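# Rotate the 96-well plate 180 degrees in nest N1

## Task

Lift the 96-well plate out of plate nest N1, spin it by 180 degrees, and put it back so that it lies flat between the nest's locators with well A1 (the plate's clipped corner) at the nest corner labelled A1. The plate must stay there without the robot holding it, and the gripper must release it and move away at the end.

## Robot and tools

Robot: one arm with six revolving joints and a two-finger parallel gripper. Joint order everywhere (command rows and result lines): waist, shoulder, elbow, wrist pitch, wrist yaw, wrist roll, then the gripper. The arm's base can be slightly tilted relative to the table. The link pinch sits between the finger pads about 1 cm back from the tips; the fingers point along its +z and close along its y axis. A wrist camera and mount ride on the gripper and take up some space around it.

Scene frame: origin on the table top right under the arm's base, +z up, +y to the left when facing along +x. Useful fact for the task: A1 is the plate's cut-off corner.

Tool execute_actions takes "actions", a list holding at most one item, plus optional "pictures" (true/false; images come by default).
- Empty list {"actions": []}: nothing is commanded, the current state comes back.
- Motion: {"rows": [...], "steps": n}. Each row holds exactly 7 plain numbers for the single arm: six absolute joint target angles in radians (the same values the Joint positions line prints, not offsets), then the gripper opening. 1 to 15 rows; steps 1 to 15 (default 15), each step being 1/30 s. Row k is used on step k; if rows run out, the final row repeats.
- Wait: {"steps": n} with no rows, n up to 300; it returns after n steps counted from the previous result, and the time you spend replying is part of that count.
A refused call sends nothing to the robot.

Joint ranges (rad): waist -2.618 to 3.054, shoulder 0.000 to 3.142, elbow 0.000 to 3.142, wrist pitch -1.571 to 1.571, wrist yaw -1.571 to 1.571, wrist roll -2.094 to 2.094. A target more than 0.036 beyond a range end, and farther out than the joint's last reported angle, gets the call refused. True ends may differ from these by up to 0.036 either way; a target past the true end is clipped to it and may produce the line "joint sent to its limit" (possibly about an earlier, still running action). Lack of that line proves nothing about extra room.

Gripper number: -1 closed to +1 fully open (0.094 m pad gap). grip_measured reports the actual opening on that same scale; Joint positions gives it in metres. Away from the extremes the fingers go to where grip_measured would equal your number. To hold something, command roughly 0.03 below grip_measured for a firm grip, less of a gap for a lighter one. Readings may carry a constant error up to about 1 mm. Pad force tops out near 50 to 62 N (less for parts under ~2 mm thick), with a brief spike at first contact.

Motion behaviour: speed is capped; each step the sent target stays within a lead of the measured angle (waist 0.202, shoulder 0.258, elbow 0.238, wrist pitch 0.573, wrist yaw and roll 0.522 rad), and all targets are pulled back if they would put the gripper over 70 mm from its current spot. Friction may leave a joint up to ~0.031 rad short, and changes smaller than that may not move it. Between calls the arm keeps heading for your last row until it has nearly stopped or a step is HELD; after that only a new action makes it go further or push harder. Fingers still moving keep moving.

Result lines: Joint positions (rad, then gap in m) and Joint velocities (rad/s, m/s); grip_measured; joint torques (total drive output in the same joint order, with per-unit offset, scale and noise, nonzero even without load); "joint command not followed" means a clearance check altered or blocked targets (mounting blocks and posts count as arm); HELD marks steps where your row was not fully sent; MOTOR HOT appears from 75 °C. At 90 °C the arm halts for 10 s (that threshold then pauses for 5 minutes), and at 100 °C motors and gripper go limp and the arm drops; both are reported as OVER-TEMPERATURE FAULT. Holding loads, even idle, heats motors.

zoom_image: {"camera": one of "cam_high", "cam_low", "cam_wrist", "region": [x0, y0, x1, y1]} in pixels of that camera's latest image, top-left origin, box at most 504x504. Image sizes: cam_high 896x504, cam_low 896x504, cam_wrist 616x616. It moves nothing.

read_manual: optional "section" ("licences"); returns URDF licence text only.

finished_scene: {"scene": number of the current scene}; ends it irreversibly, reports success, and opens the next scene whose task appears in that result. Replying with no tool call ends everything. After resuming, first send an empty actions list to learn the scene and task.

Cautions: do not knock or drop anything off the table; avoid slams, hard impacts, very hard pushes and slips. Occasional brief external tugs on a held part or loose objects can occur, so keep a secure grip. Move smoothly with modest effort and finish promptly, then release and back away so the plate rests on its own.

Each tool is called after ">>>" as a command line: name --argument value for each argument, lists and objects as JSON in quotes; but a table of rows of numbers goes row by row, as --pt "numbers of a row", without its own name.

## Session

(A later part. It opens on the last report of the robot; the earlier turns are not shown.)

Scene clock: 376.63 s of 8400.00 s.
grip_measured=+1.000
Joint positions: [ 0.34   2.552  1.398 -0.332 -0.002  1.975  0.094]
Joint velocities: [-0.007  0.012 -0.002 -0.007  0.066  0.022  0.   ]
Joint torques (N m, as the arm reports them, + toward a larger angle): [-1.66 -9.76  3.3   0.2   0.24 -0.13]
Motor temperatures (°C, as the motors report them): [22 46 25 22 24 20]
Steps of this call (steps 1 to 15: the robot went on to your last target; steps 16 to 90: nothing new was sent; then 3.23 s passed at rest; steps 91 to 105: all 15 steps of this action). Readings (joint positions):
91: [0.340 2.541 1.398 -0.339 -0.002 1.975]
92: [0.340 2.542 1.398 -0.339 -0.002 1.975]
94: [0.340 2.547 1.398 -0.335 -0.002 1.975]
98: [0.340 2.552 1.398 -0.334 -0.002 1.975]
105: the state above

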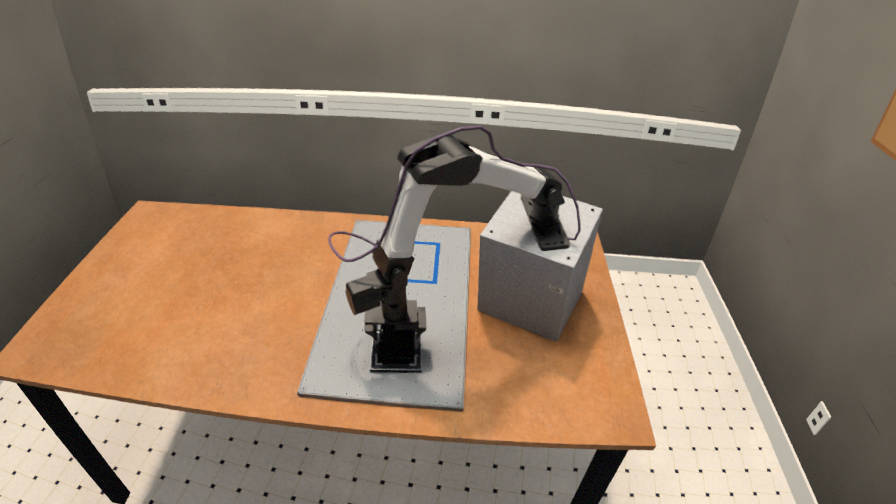

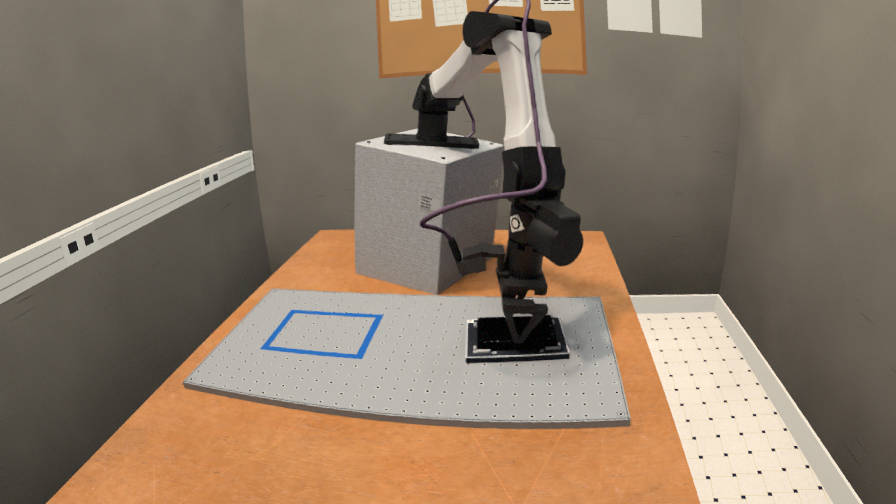

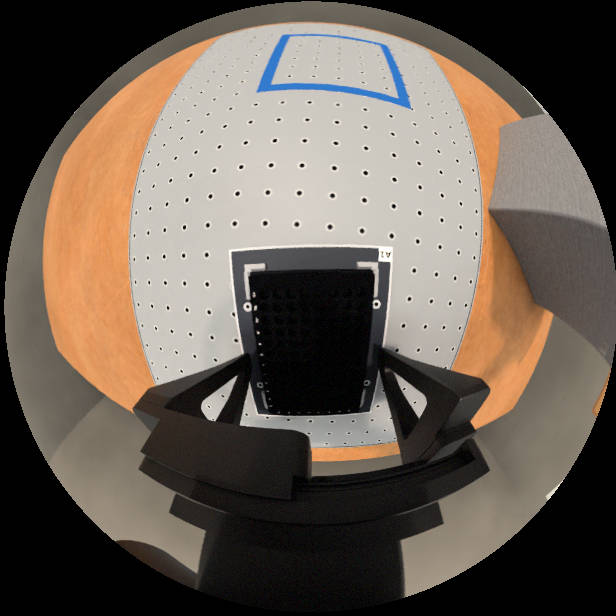

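>>> execute_actions --actions '[{"rows": [[0.331,2.576,1.398,-0.302,0,1.968,1],[0.331,2.589,1.398,-0.287,0,1.968,1],[0.331,2.594,1.398,-0.28,0,1.968,1]], "steps": 15}]' --pictures false

>>> execute_actions --actions '[{"steps": 10}]'

Scene clock: 392.03 s of 8400.00 s.
grip_measured=+1.000
Joint positions: [ 0.34   2.577  1.398 -0.295 -0.002  1.975  0.094]
Joint velocities: [-0.007  0.007 -0.017  0.066  0.037 -0.037  0.   ]
Joint torques (N m, as the arm reports them, + toward a larger angle): [-1.65 -9.84  3.26  0.27  0.24 -0.13]
Motor temperatures (°C, as the motors report them): [22 45 25 22 24 20]
Steps of this call (steps 1 to 15: the robot went on to your last target; steps 16 to 90: nothing new was sent; then 11.90 s passed at rest; steps 91 to 105: all 15 steps of this action). Readings (joint positions):
91: [0.340 2.552 1.398 -0.330 -0.002 1.975]
92: [0.340 2.554 1.398 -0.326 -0.002 1.975]
94: [0.340 2.561 1.398 -0.312 -0.002 1.975]
98: [0.340 2.575 1.398 -0.301 -0.002 1.975]
105: the state above

Scene clock: 392.37 s of 8400.00 s.
grip_measured=+1.000
Joint positions: [ 0.34   2.577  1.398 -0.293 -0.002  1.975  0.094]
Joint velocities: [-0.002  0.007  0.012 -0.022  0.037  0.022  0.   ]
Joint torques (N m, as the arm reports them, + toward a larger angle): [-1.66 -9.79  3.27  0.22  0.23 -0.13]
Motor temperatures (°C, as the motors report them): [22 45 25 22 24 20]
Steps of this call (steps 1 to 10: the robot went on to your last target). Readings (joint positions):
1: [0.340 2.577 1.398 -0.295 -0.002 1.975]
2: [0.340 2.577 1.398 -0.294 -0.002 1.975]
4: [0.340 2.577 1.398 -0.294 -0.002 1.975]
8: [0.340 2.577 1.398 -0.293 -0.002 1.975]
10: the state above

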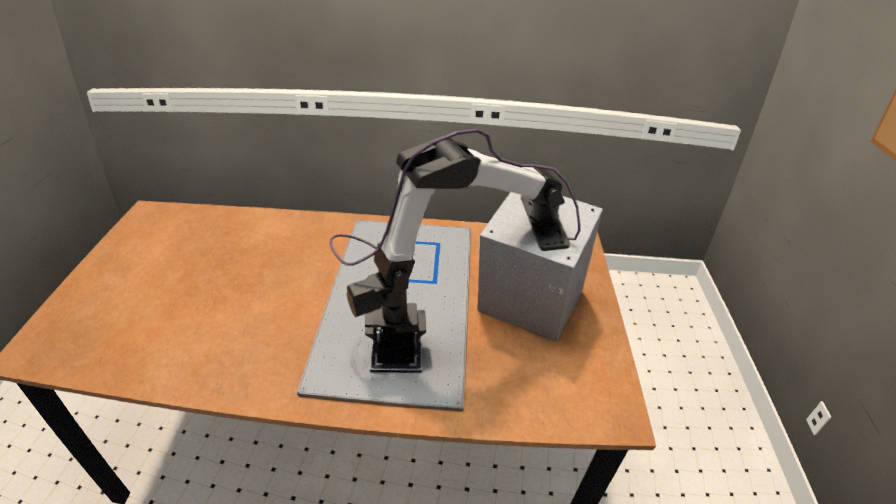

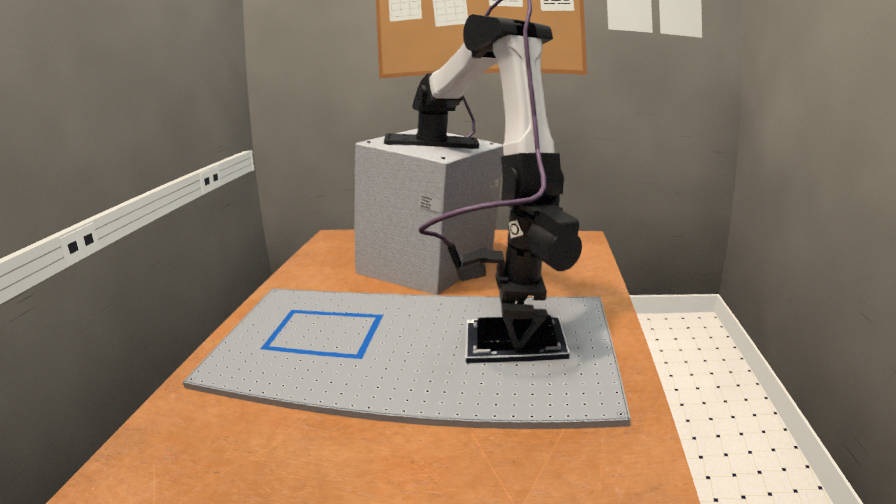

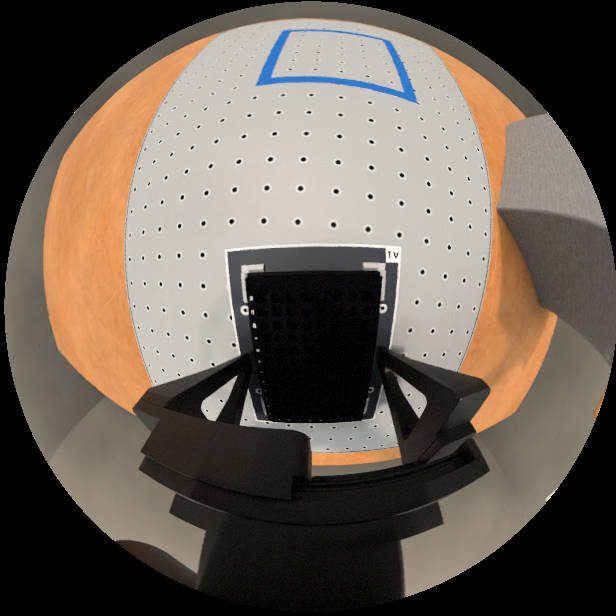

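>>> zoom_image --camera "cam_wrist" --region '[200, 220, 420, 440]'

>>> zoom_image --camera "cam_low" --region '[450, 250, 590, 375]'

>>> zoom_image --camera "cam_high" --region '[350, 300, 440, 385]'

Region (200, 220, 420, 440) of cam_wrist's 616x616 image, scaled by 2.291, with more detail than that image has.

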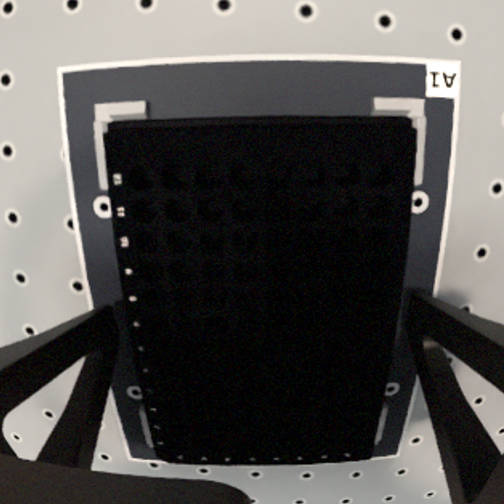

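Region (450, 250, 590, 375) of cam_low's 896x504 image, scaled by 3.600, with more detail than that image has; it fills the top 450 rows of this view, and the rest is white.

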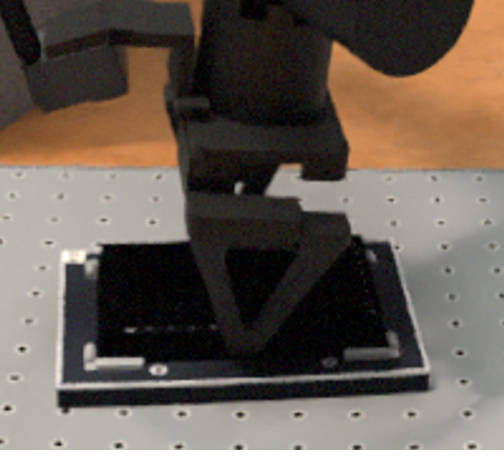

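Region (350, 300, 440, 385) of cam_high's 896x504 image, scaled by 5.600, with more detail than that image has.

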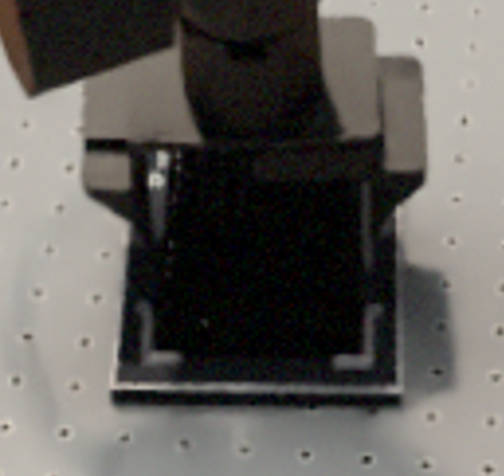

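>>> zoom_image --camera "cam_low" --region '[440, 130, 620, 370]'

>>> zoom_image --camera "cam_low" --region '[330, 60, 520, 310]'

Region (440, 130, 620, 370) of cam_low's 896x504 image, scaled by 2.100, with more detail than that image has; it fills the left 378 columns of this view, and the rest is white.

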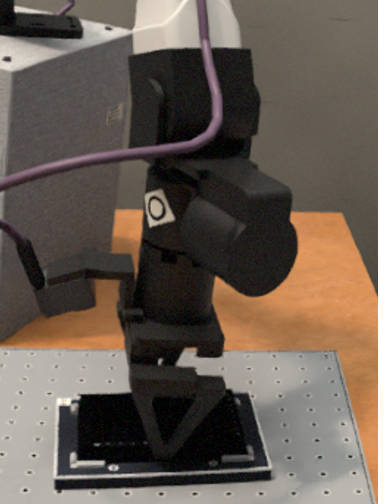

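Region (330, 60, 520, 310) of cam_low's 896x504 image, scaled by 2.016, with more detail than that image has; it fills the left 383 columns of this view, and the rest is white.

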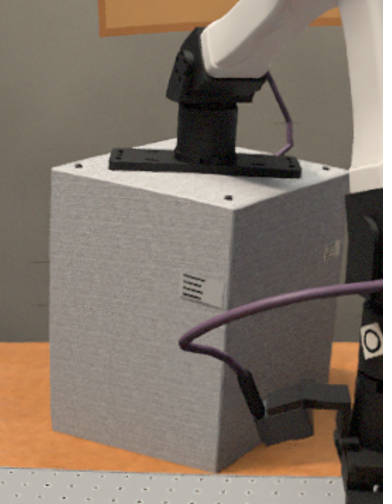

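>>> execute_actions --actions '[{"rows": [[0.331,2.56,1.38,-0.28,0,1.968,1],[0.331,2.545,1.366,-0.279,0,1.968,1],[0.331,2.538,1.361,-0.278,0,1.968,1],[0.331,2.531,1.356,-0.277,0,1.968,1],[0.331,2.524,1.351,-0.276,0,1.968,1],[0.331,2.517,1.346,-0.275,0,1.968,1],[0.331,2.511,1.342,-0.273,-0.01,1.968,1],[0.325,2.507,1.339,-0.272,-0.025,1.968,1],[0.318,2.505,1.338,-0.271,-0.04,1.968,1],[0.311,2.504,1.3375,-0.271,-0.055,1.968,1],[0.306,2.504,1.3375,-0.271,-0.068,1.968,1],[0.303,2.504,1.3375,-0.271,-0.076,1.968,1],[0.302,2.504,1.3375,-0.271,-0.078,1.968,1]], "steps": 15}]' --pictures false

>>> execute_actions --actions '[{"steps": 20}]'

Scene clock: 468.70 s of 8400.00 s.
grip_measured=+1.000
Joint positions: [ 0.313  2.526  1.356 -0.283 -0.052  1.975  0.094]
Joint velocities: [-0.11  -0.012  0.017  0.022 -0.11  -0.022  0.   ]
Joint torques (N m, as the arm reports them, + toward a larger angle): [ -1.25 -12.33   2.16   0.28   0.09  -0.12]
Motor temperatures (°C, as the motors report them): [22 45 25 22 24 20]
Steps of this call (steps 1 to 15: the robot went on to your last target; steps 16 to 90: nothing new was sent; then 72.83 s passed at rest; steps 91 to 105: all 15 steps of this action). Readings (joint positions):
91: [0.340 2.577 1.398 -0.293 -0.002 1.975]
92: [0.340 2.577 1.396 -0.291 -0.002 1.975]
94: [0.340 2.570 1.385 -0.289 -0.002 1.975]
98: [0.340 2.546 1.361 -0.289 -0.005 1.975]
105: the state above

Scene clock: 469.37 s of 8400.00 s.
grip_measured=+1.000
Joint positions: [ 0.309  2.526  1.356 -0.283 -0.071  1.975  0.094]
Joint velocities: [-0.002 -0.007 -0.012 -0.051 -0.037 -0.037  0.   ]
Joint torques (N m, as the arm reports them, + toward a larger angle): [ -1.46 -12.31   2.14   0.26   0.1   -0.13]
Motor temperatures (°C, as the motors report them): [22 46 25 22 24 20]
Steps of this call (steps 1 to 20: the robot went on to your last target). Readings (joint positions):
1: [0.311 2.526 1.356 -0.283 -0.056 1.975]
2: [0.309 2.526 1.356 -0.283 -0.058 1.975]
4: [0.309 2.526 1.356 -0.283 -0.063 1.975]
8: [0.309 2.526 1.356 -0.283 -0.068 1.975]
20: the state above

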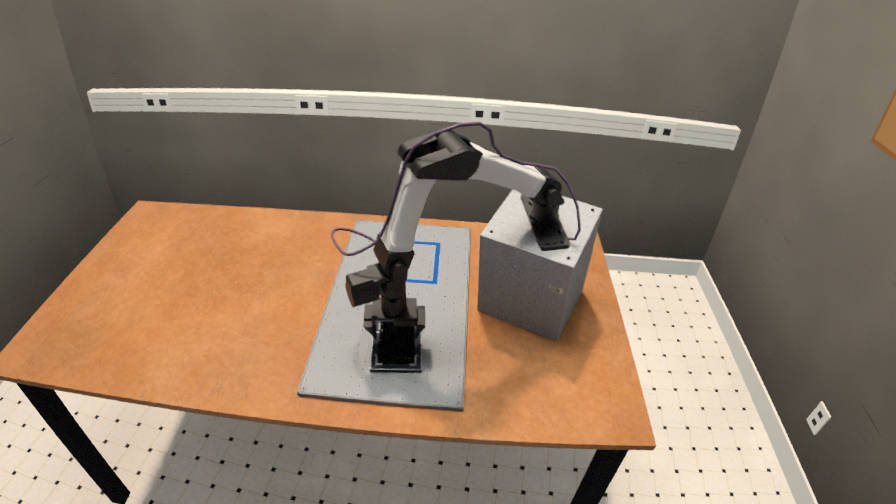

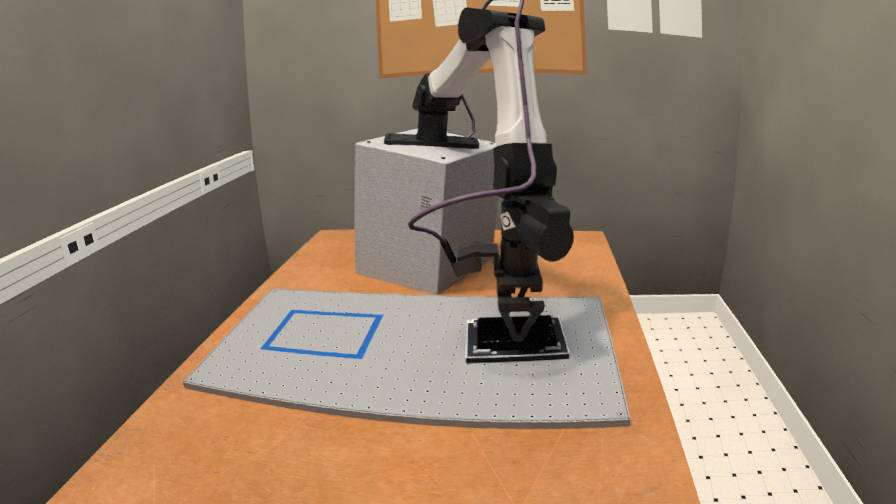

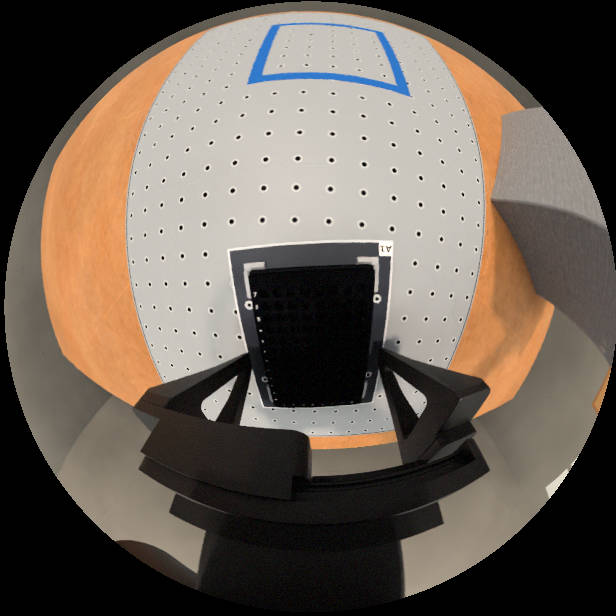

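>>> zoom_image --camera "cam_wrist" --region '[200, 220, 420, 440]'

>>> zoom_image --camera "cam_low" --region '[450, 230, 590, 375]'

>>> zoom_image --camera "cam_high" --region '[340, 270, 450, 390]'

Region (200, 220, 420, 440) of cam_wrist's 616x616 image, scaled by 2.291, with more detail than that image has.

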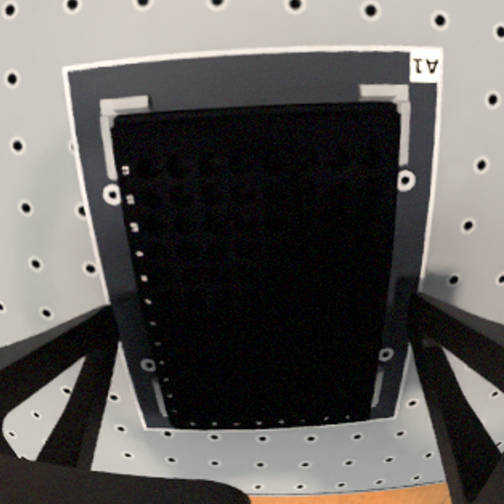

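Region (450, 230, 590, 375) of cam_low's 896x504 image, scaled by 3.476, with more detail than that image has; it fills the left 487 columns of this view, and the rest is white.

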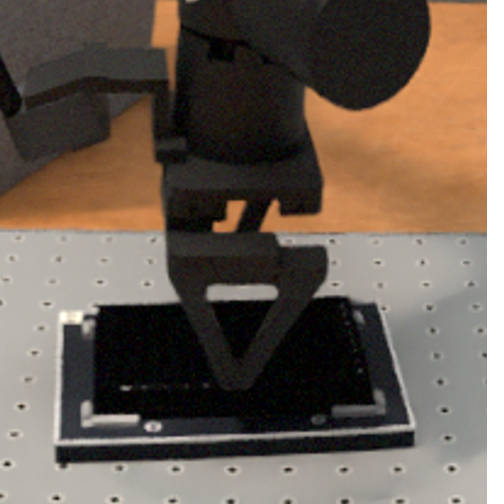

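Region (340, 270, 450, 390) of cam_high's 896x504 image, scaled by 4.200, with more detail than that image has; it fills the left 462 columns of this view, and the rest is white.

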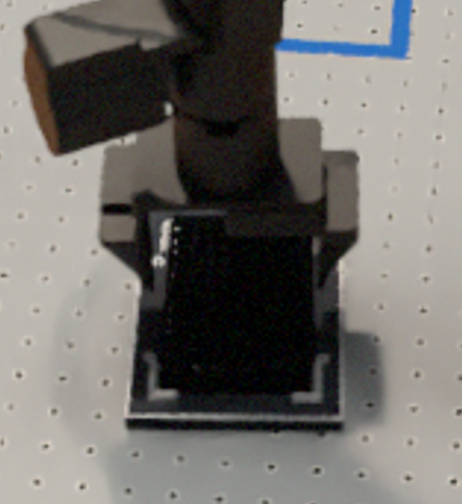

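>>> execute_actions --actions '[{"rows": [[0.305,2.548,1.345,-0.271,-0.078,1.968,1],[0.307,2.56,1.352,-0.262,-0.078,1.968,1],[0.309,2.565,1.356,-0.252,-0.078,1.968,1],[0.309,2.57,1.356,-0.242,-0.078,1.968,1],[0.309,2.574,1.356,-0.232,-0.078,1.968,1],[0.309,2.578,1.356,-0.222,-0.078,1.968,1],[0.309,2.581,1.356,-0.214,-0.078,1.968,1],[0.309,2.583,1.356,-0.208,-0.078,1.968,1],[0.309,2.585,1.356,-0.206,-0.078,1.968,1],[0.309,2.585,1.356,-0.207,-0.078,1.968,1],[0.309,2.585,1.356,-0.21,-0.078,1.968,1]], "steps": 15}]' --pictures false

>>> execute_actions --actions '[{"steps": 12}]'

Scene clock: 486.87 s of 8400.00 s.
grip_measured=+1.000
Joint positions: [ 0.309  2.569  1.356 -0.229 -0.072  1.975  0.094]
Joint velocities: [ 0.017  0.012  0.012  0.051  0.066 -0.066  0.   ]
Joint torques (N m, as the arm reports them, + toward a larger angle): [-0.83 -9.55  3.06  0.28  0.09 -0.13]
Motor temperatures (°C, as the motors report them): [22 49 24 22 24 20]
Steps of this call (steps 1 to 15: the robot went on to your last target; steps 16 to 90: nothing new was sent; then 14.00 s passed at rest; steps 91 to 105: all 15 steps of this action). Readings (joint positions):
91: [0.309 2.526 1.356 -0.283 -0.072 1.975]
92: [0.309 2.527 1.356 -0.282 -0.072 1.975]
94: [0.309 2.533 1.356 -0.273 -0.072 1.975]
98: [0.309 2.556 1.356 -0.249 -0.072 1.975]
105: the state above

Scene clock: 487.27 s of 8400.00 s.
grip_measured=+1.000
Joint positions: [ 0.309  2.569  1.356 -0.223 -0.072  1.975  0.094]
Joint velocities: [-0.007  0.002  0.002 -0.037 -0.051 -0.081  0.   ]
Joint torques (N m, as the arm reports them, + toward a larger angle): [-0.83 -9.71  3.16  0.33  0.1  -0.13]
Motor temperatures (°C, as the motors report them): [22 49 24 22 24 20]
Steps of this call (steps 1 to 12: the robot went on to your last target). Readings (joint positions):
1: [0.309 2.569 1.356 -0.228 -0.072 1.975]
2: [0.309 2.569 1.356 -0.227 -0.072 1.975]
4: [0.309 2.569 1.356 -0.225 -0.072 1.975]
8: [0.309 2.569 1.356 -0.224 -0.072 1.975]
12: the state above

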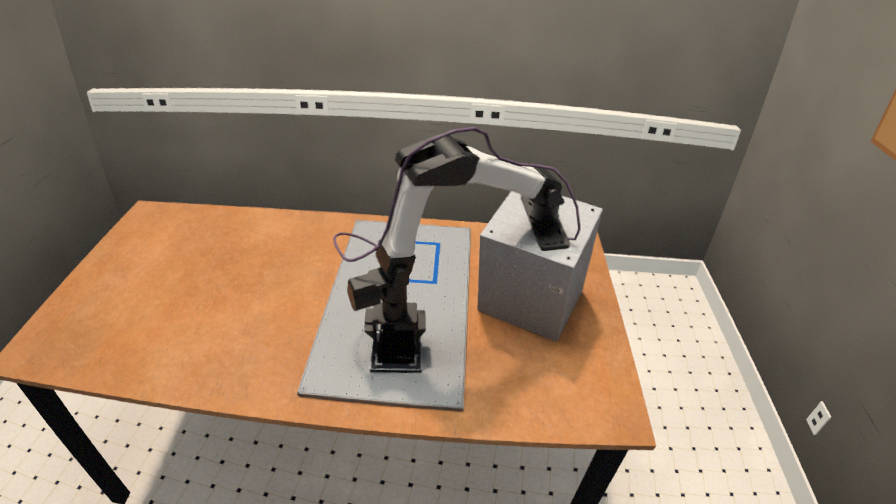

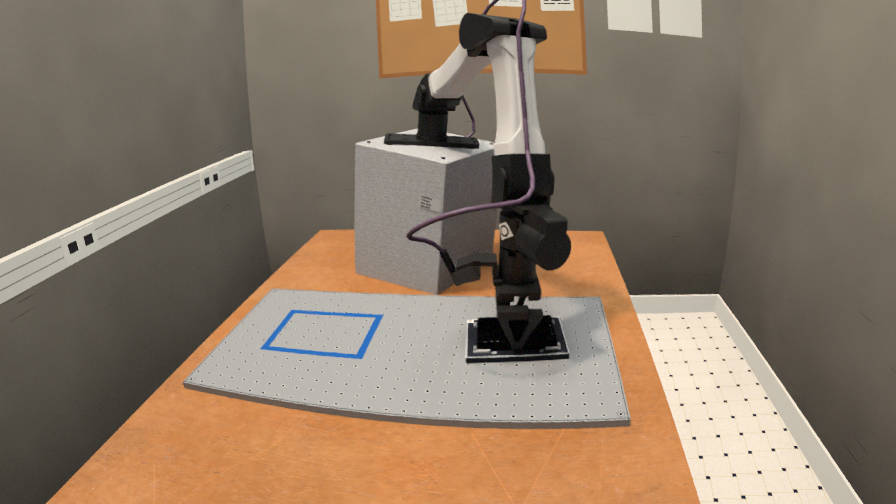

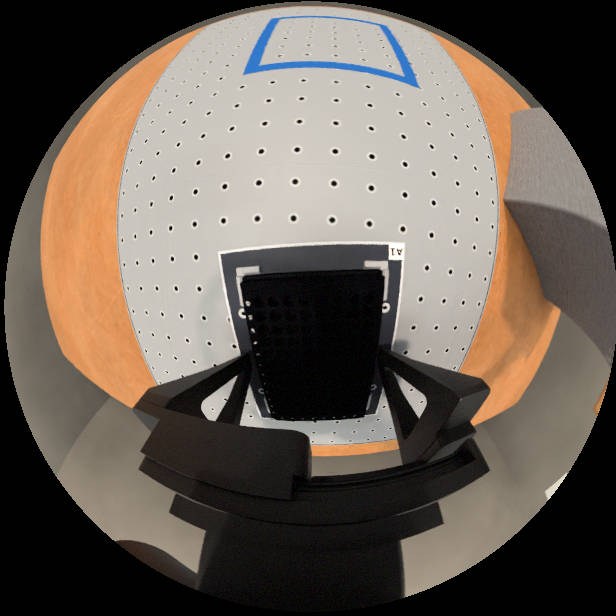

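>>> zoom_image --camera "cam_wrist" --region '[200, 220, 420, 440]'

>>> zoom_image --camera "cam_low" --region '[460, 280, 575, 370]'

Region (200, 220, 420, 440) of cam_wrist's 616x616 image, scaled by 2.291, with more detail than that image has.

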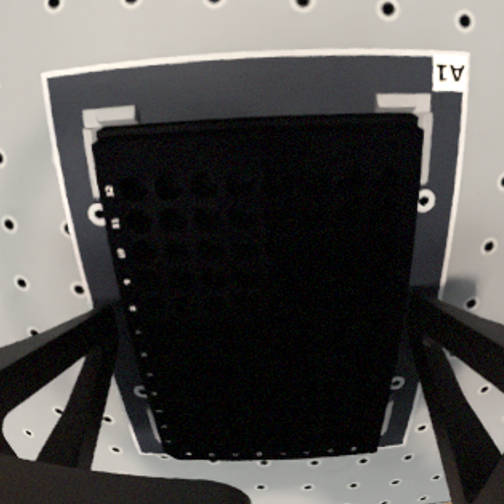

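Region (460, 280, 575, 370) of cam_low's 896x504 image, scaled by 4.383, with more detail than that image has; it fills the top 394 rows of this view, and the rest is white.

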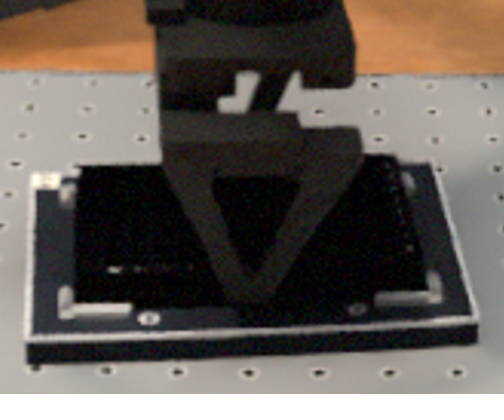

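>>> execute_actions --actions '[{"rows": [[0.309,2.58,1.356,-0.216,-0.075,1.972,0.96],[0.309,2.58,1.356,-0.221,-0.072,1.975,0.92],[0.309,2.58,1.356,-0.221,-0.072,1.975,0.89],[0.309,2.58,1.356,-0.221,-0.072,1.975,0.87],[0.309,2.58,1.356,-0.221,-0.072,1.975,0.855],[0.309,2.58,1.356,-0.221,-0.072,1.975,0.845],[0.309,2.58,1.356,-0.221,-0.072,1.975,0.835],[0.309,2.58,1.356,-0.221,-0.072,1.975,0.825],[0.309,2.58,1.356,-0.221,-0.072,1.975,0.815],[0.309,2.58,1.356,-0.221,-0.072,1.975,0.805],[0.309,2.58,1.356,-0.221,-0.072,1.975,0.795],[0.309,2.58,1.356,-0.221,-0.072,1.975,0.785],[0.309,2.58,1.356,-0.221,-0.072,1.975,0.775],[0.309,2.58,1.356,-0.221,-0.072,1.975,0.765],[0.309,2.58,1.356,-0.221,-0.072,1.975,0.76]], "steps": 15}]' --pictures false

>>> execute_actions --actions '[{"steps": 8}]' --pictures false

Scene clock: 498.60 s of 8400.00 s.
grip_measured=+0.768
Joint positions: [ 0.309  2.569  1.356 -0.226 -0.073  1.975  0.083]
Joint velocities: [-0.017  0.017 -0.002 -0.037  0.007 -0.007 -0.005]
Joint torques (N m, as the arm reports them, + toward a larger angle): [ -0.88 -10.03   3.18   0.23   0.18  -0.05]
Motor temperatures (°C, as the motors report them): [22 48 24 22 24 20]
Steps of this call (steps 1 to 15: the robot went on to your last target; steps 16 to 90: nothing new was sent; then 7.83 s passed at rest; steps 91 to 105: all 15 steps of this action). Readings (joint positions):
91: [0.309 2.569 1.356 -0.223 -0.072 1.975]
92: [0.309 2.569 1.356 -0.223 -0.072 1.975]
94: [0.309 2.569 1.356 -0.223 -0.072 1.975]
98: [0.309 2.569 1.356 -0.223 -0.072 1.975]
105: the state above

Scene clock: 498.87 s of 8400.00 s.
grip_measured=+0.766
Joint positions: [ 0.309  2.569  1.356 -0.226 -0.074  1.975  0.083]
Joint velocities: [-0.002 -0.012 -0.002  0.037 -0.022  0.022 -0.   ]
Joint torques (N m, as the arm reports them, + toward a larger angle): [-0.83 -9.97  3.2   0.22  0.19 -0.06]
Motor temperatures (°C, as the motors report them): [22 48 24 22 24 20]
Steps of this call (steps 1 to 8: the robot went on to your last target). Readings (joint positions):
1: [0.309 2.569 1.356 -0.226 -0.074 1.975]
2: [0.309 2.569 1.356 -0.226 -0.074 1.975]
4: [0.309 2.569 1.356 -0.226 -0.074 1.975]
8: the state above

>>> execute_actions --actions '[{"rows": [[0.309,2.58,1.356,-0.224,-0.074,1.975,0.752],[0.309,2.58,1.356,-0.226,-0.074,1.975,0.744],[0.309,2.58,1.356,-0.226,-0.074,1.975,0.736],[0.309,2.58,1.356,-0.226,-0.074,1.975,0.728],[0.309,2.58,1.356,-0.226,-0.074,1.975,0.72]], "steps": 12}]'

Scene clock: 502.03 s of 8400.00 s.
grip_measured=+0.736
Joint positions: [ 0.309  2.569  1.356 -0.228 -0.074  1.975  0.082]
Joint velocities: [ 0.007 -0.017 -0.022 -0.007  0.051  0.007  0.   ]
Joint torques (N m, as the arm reports them, + toward a larger angle): [ -0.81 -10.03   3.18   0.18   0.16  -0.05]
Motor temperatures (°C, as the motors report them): [22 48 24 22 24 20]
Steps of this call (steps 1 to 15: the robot went on to your last target; steps 16 to 83: nothing new was sent; steps 84 to 95: all 12 steps of this action). Readings (joint positions):
84: [0.309 2.569 1.356 -0.227 -0.074 1.975]
85: [0.309 2.569 1.356 -0.228 -0.074 1.975]
87: [0.309 2.569 1.356 -0.228 -0.074 1.975]
91: [0.309 2.569 1.356 -0.228 -0.074 1.975]
95: the state above

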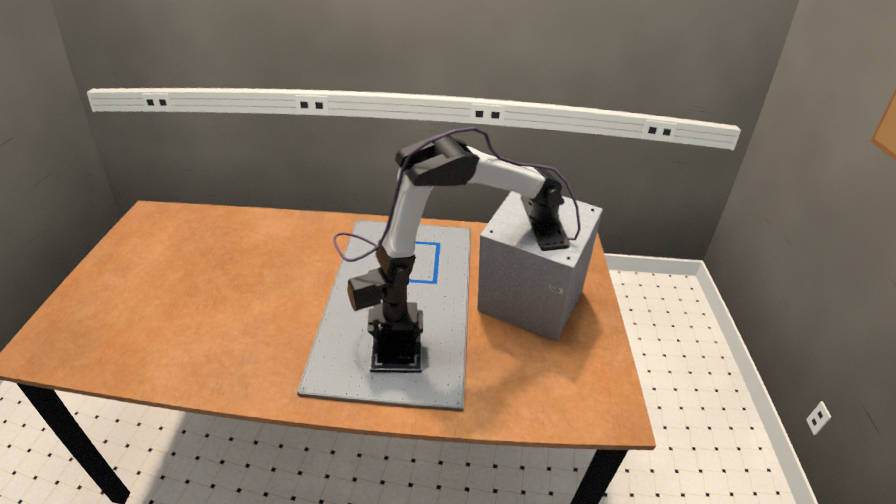

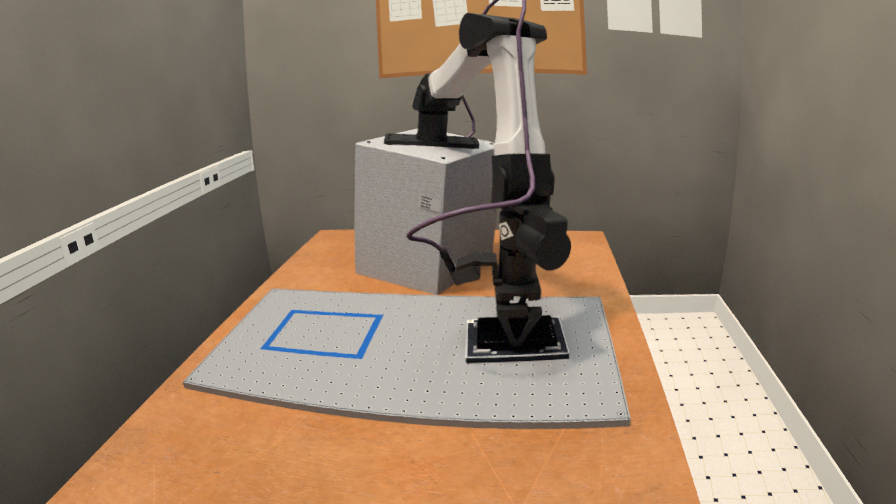

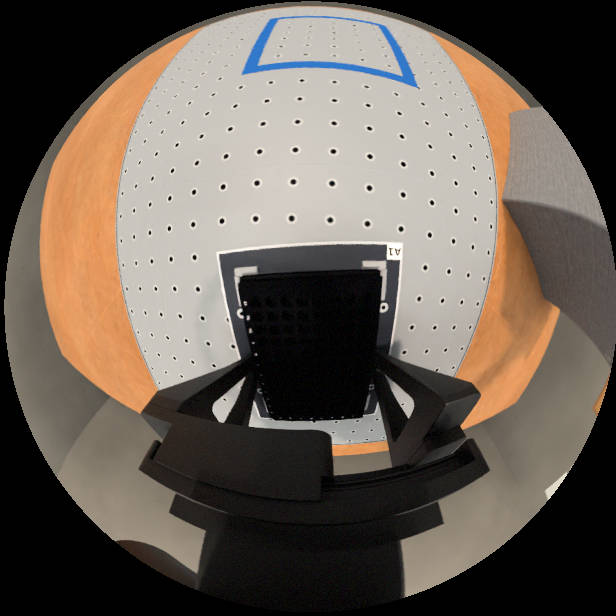

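>>> execute_actions --actions '[{"rows": [[0.309,2.58,1.356,-0.228,-0.074,1.975,0.71],[0.309,2.58,1.356,-0.228,-0.074,1.975,0.7],[0.309,2.58,1.356,-0.228,-0.074,1.975,0.69],[0.309,2.58,1.356,-0.228,-0.074,1.975,0.68]], "steps": 10}]'

>>> zoom_image --camera "cam_wrist" --region '[200, 220, 420, 440]'

>>> zoom_image --camera "cam_low" --region '[460, 280, 575, 370]'

Scene clock: 510.13 s of 8400.00 s.
grip_measured=+0.728
Joint positions: [ 0.309  2.569  1.356 -0.228 -0.074  1.975  0.081]
Joint velocities: [ 0.002 -0.002  0.017 -0.081  0.037 -0.007  0.001]
Joint torques (N m, as the arm reports them, + toward a larger angle): [ -0.85 -10.     3.15   0.15   0.17  -0.06]
Motor temperatures (°C, as the motors report them): [22 48 24 21 24 20]
Steps of this call (steps 1 to 15: the robot went on to your last target; steps 16 to 90: nothing new was sent; then 4.77 s passed at rest; steps 91 to 100: all 10 steps of this action). Readings (joint positions):
91: [0.309 2.569 1.356 -0.228 -0.074 1.975]
92: [0.309 2.569 1.356 -0.228 -0.074 1.975]
94: [0.309 2.569 1.356 -0.228 -0.074 1.975]
98: [0.309 2.569 1.356 -0.228 -0.074 1.975]
100: the state above

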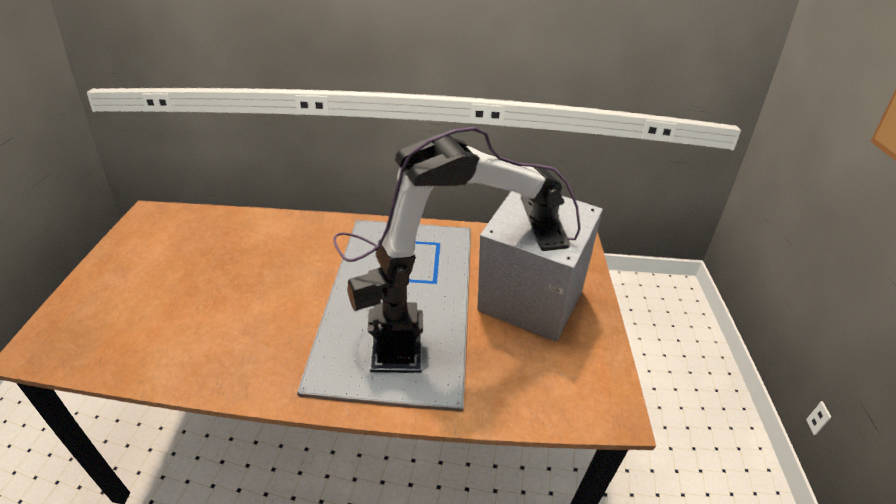

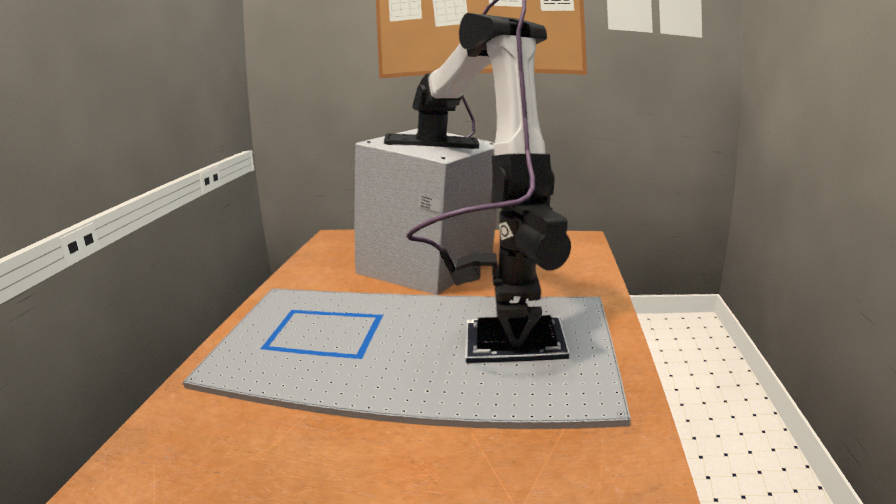

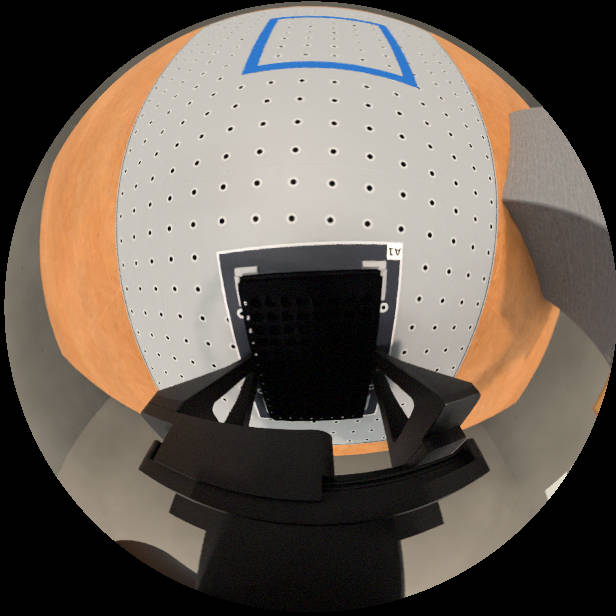

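Region (200, 220, 420, 440) of cam_wrist's 616x616 image, scaled by 2.291, with more detail than that image has.

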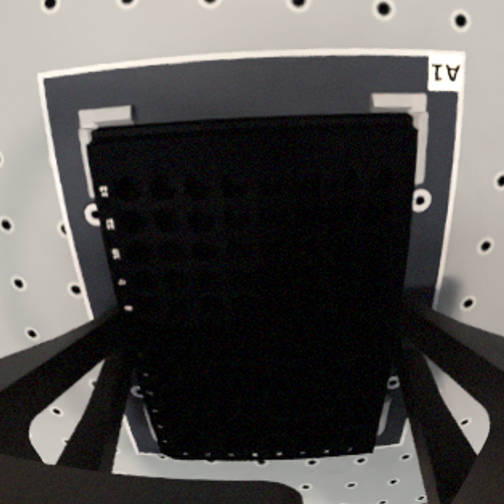

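Region (460, 280, 575, 370) of cam_low's 896x504 image, scaled by 4.383, with more detail than that image has; it fills the top 394 rows of this view, and the rest is white.

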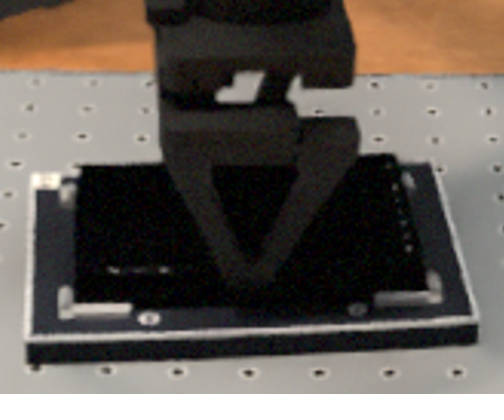

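>>> execute_actions --actions '[{"rows": [[0.309,2.548,1.356,-0.238,-0.074,1.975,0.69],[0.309,2.536,1.356,-0.246,-0.074,1.975,0.69],[0.309,2.529,1.356,-0.256,-0.074,1.975,0.69],[0.309,2.522,1.356,-0.267,-0.074,1.975,0.69],[0.309,2.515,1.356,-0.278,-0.074,1.975,0.69],[0.309,2.508,1.356,-0.289,-0.074,1.975,0.69],[0.309,2.502,1.356,-0.3,-0.074,1.975,0.69],[0.309,2.497,1.356,-0.31,-0.074,1.975,0.69],[0.309,2.493,1.356,-0.318,-0.074,1.975,0.69],[0.309,2.491,1.356,-0.323,-0.074,1.975,0.69],[0.309,2.49,1.356,-0.323,-0.074,1.975,0.69],[0.309,2.49,1.356,-0.321,-0.074,1.975,0.69]], "steps": 15}]'

Scene clock: 522.53 s of 8400.00 s.
grip_measured=+0.728
Joint positions: [ 0.309  2.511  1.356 -0.297 -0.074  1.975  0.081]
Joint velocities: [-0.017  0.002 -0.002 -0.066 -0.051 -0.037  0.   ]
Joint torques (N m, as the arm reports them, + toward a larger angle): [ -0.83 -12.04   3.41  -0.03   0.15  -0.05]
Motor temperatures (°C, as the motors report them): [22 47 24 21 24 20]
Steps of this call (steps 1 to 15: the robot went on to your last target; steps 16 to 90: nothing new was sent; then 8.90 s passed at rest; steps 91 to 105: all 15 steps of this action). Readings (joint positions):
91: [0.309 2.569 1.356 -0.228 -0.074 1.975]
92: [0.309 2.568 1.356 -0.229 -0.074 1.975]
94: [0.309 2.563 1.356 -0.236 -0.074 1.975]
98: [0.309 2.539 1.356 -0.266 -0.074 1.975]
105: the state above

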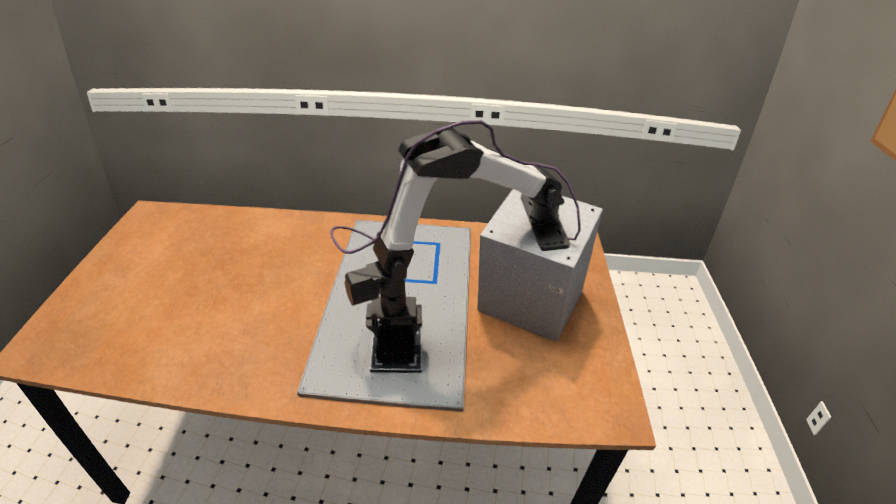

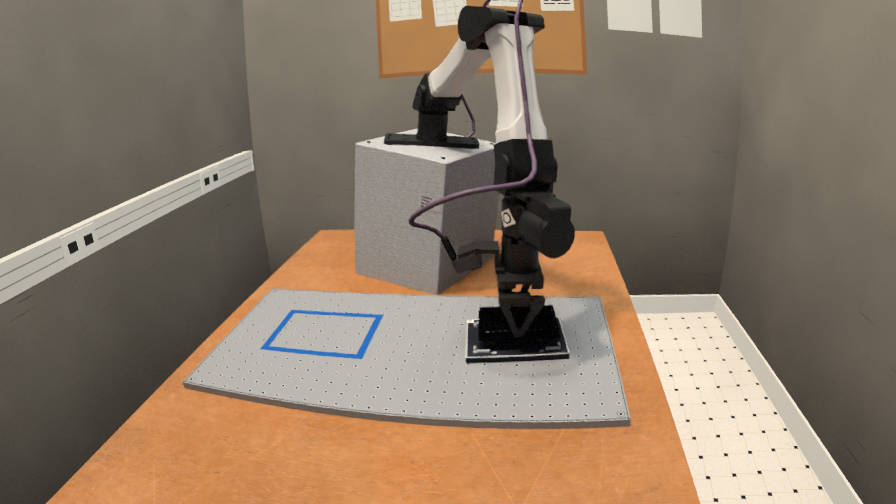

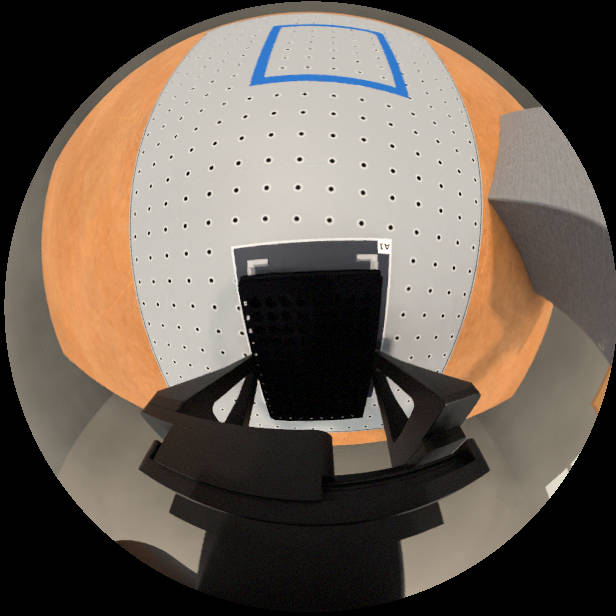

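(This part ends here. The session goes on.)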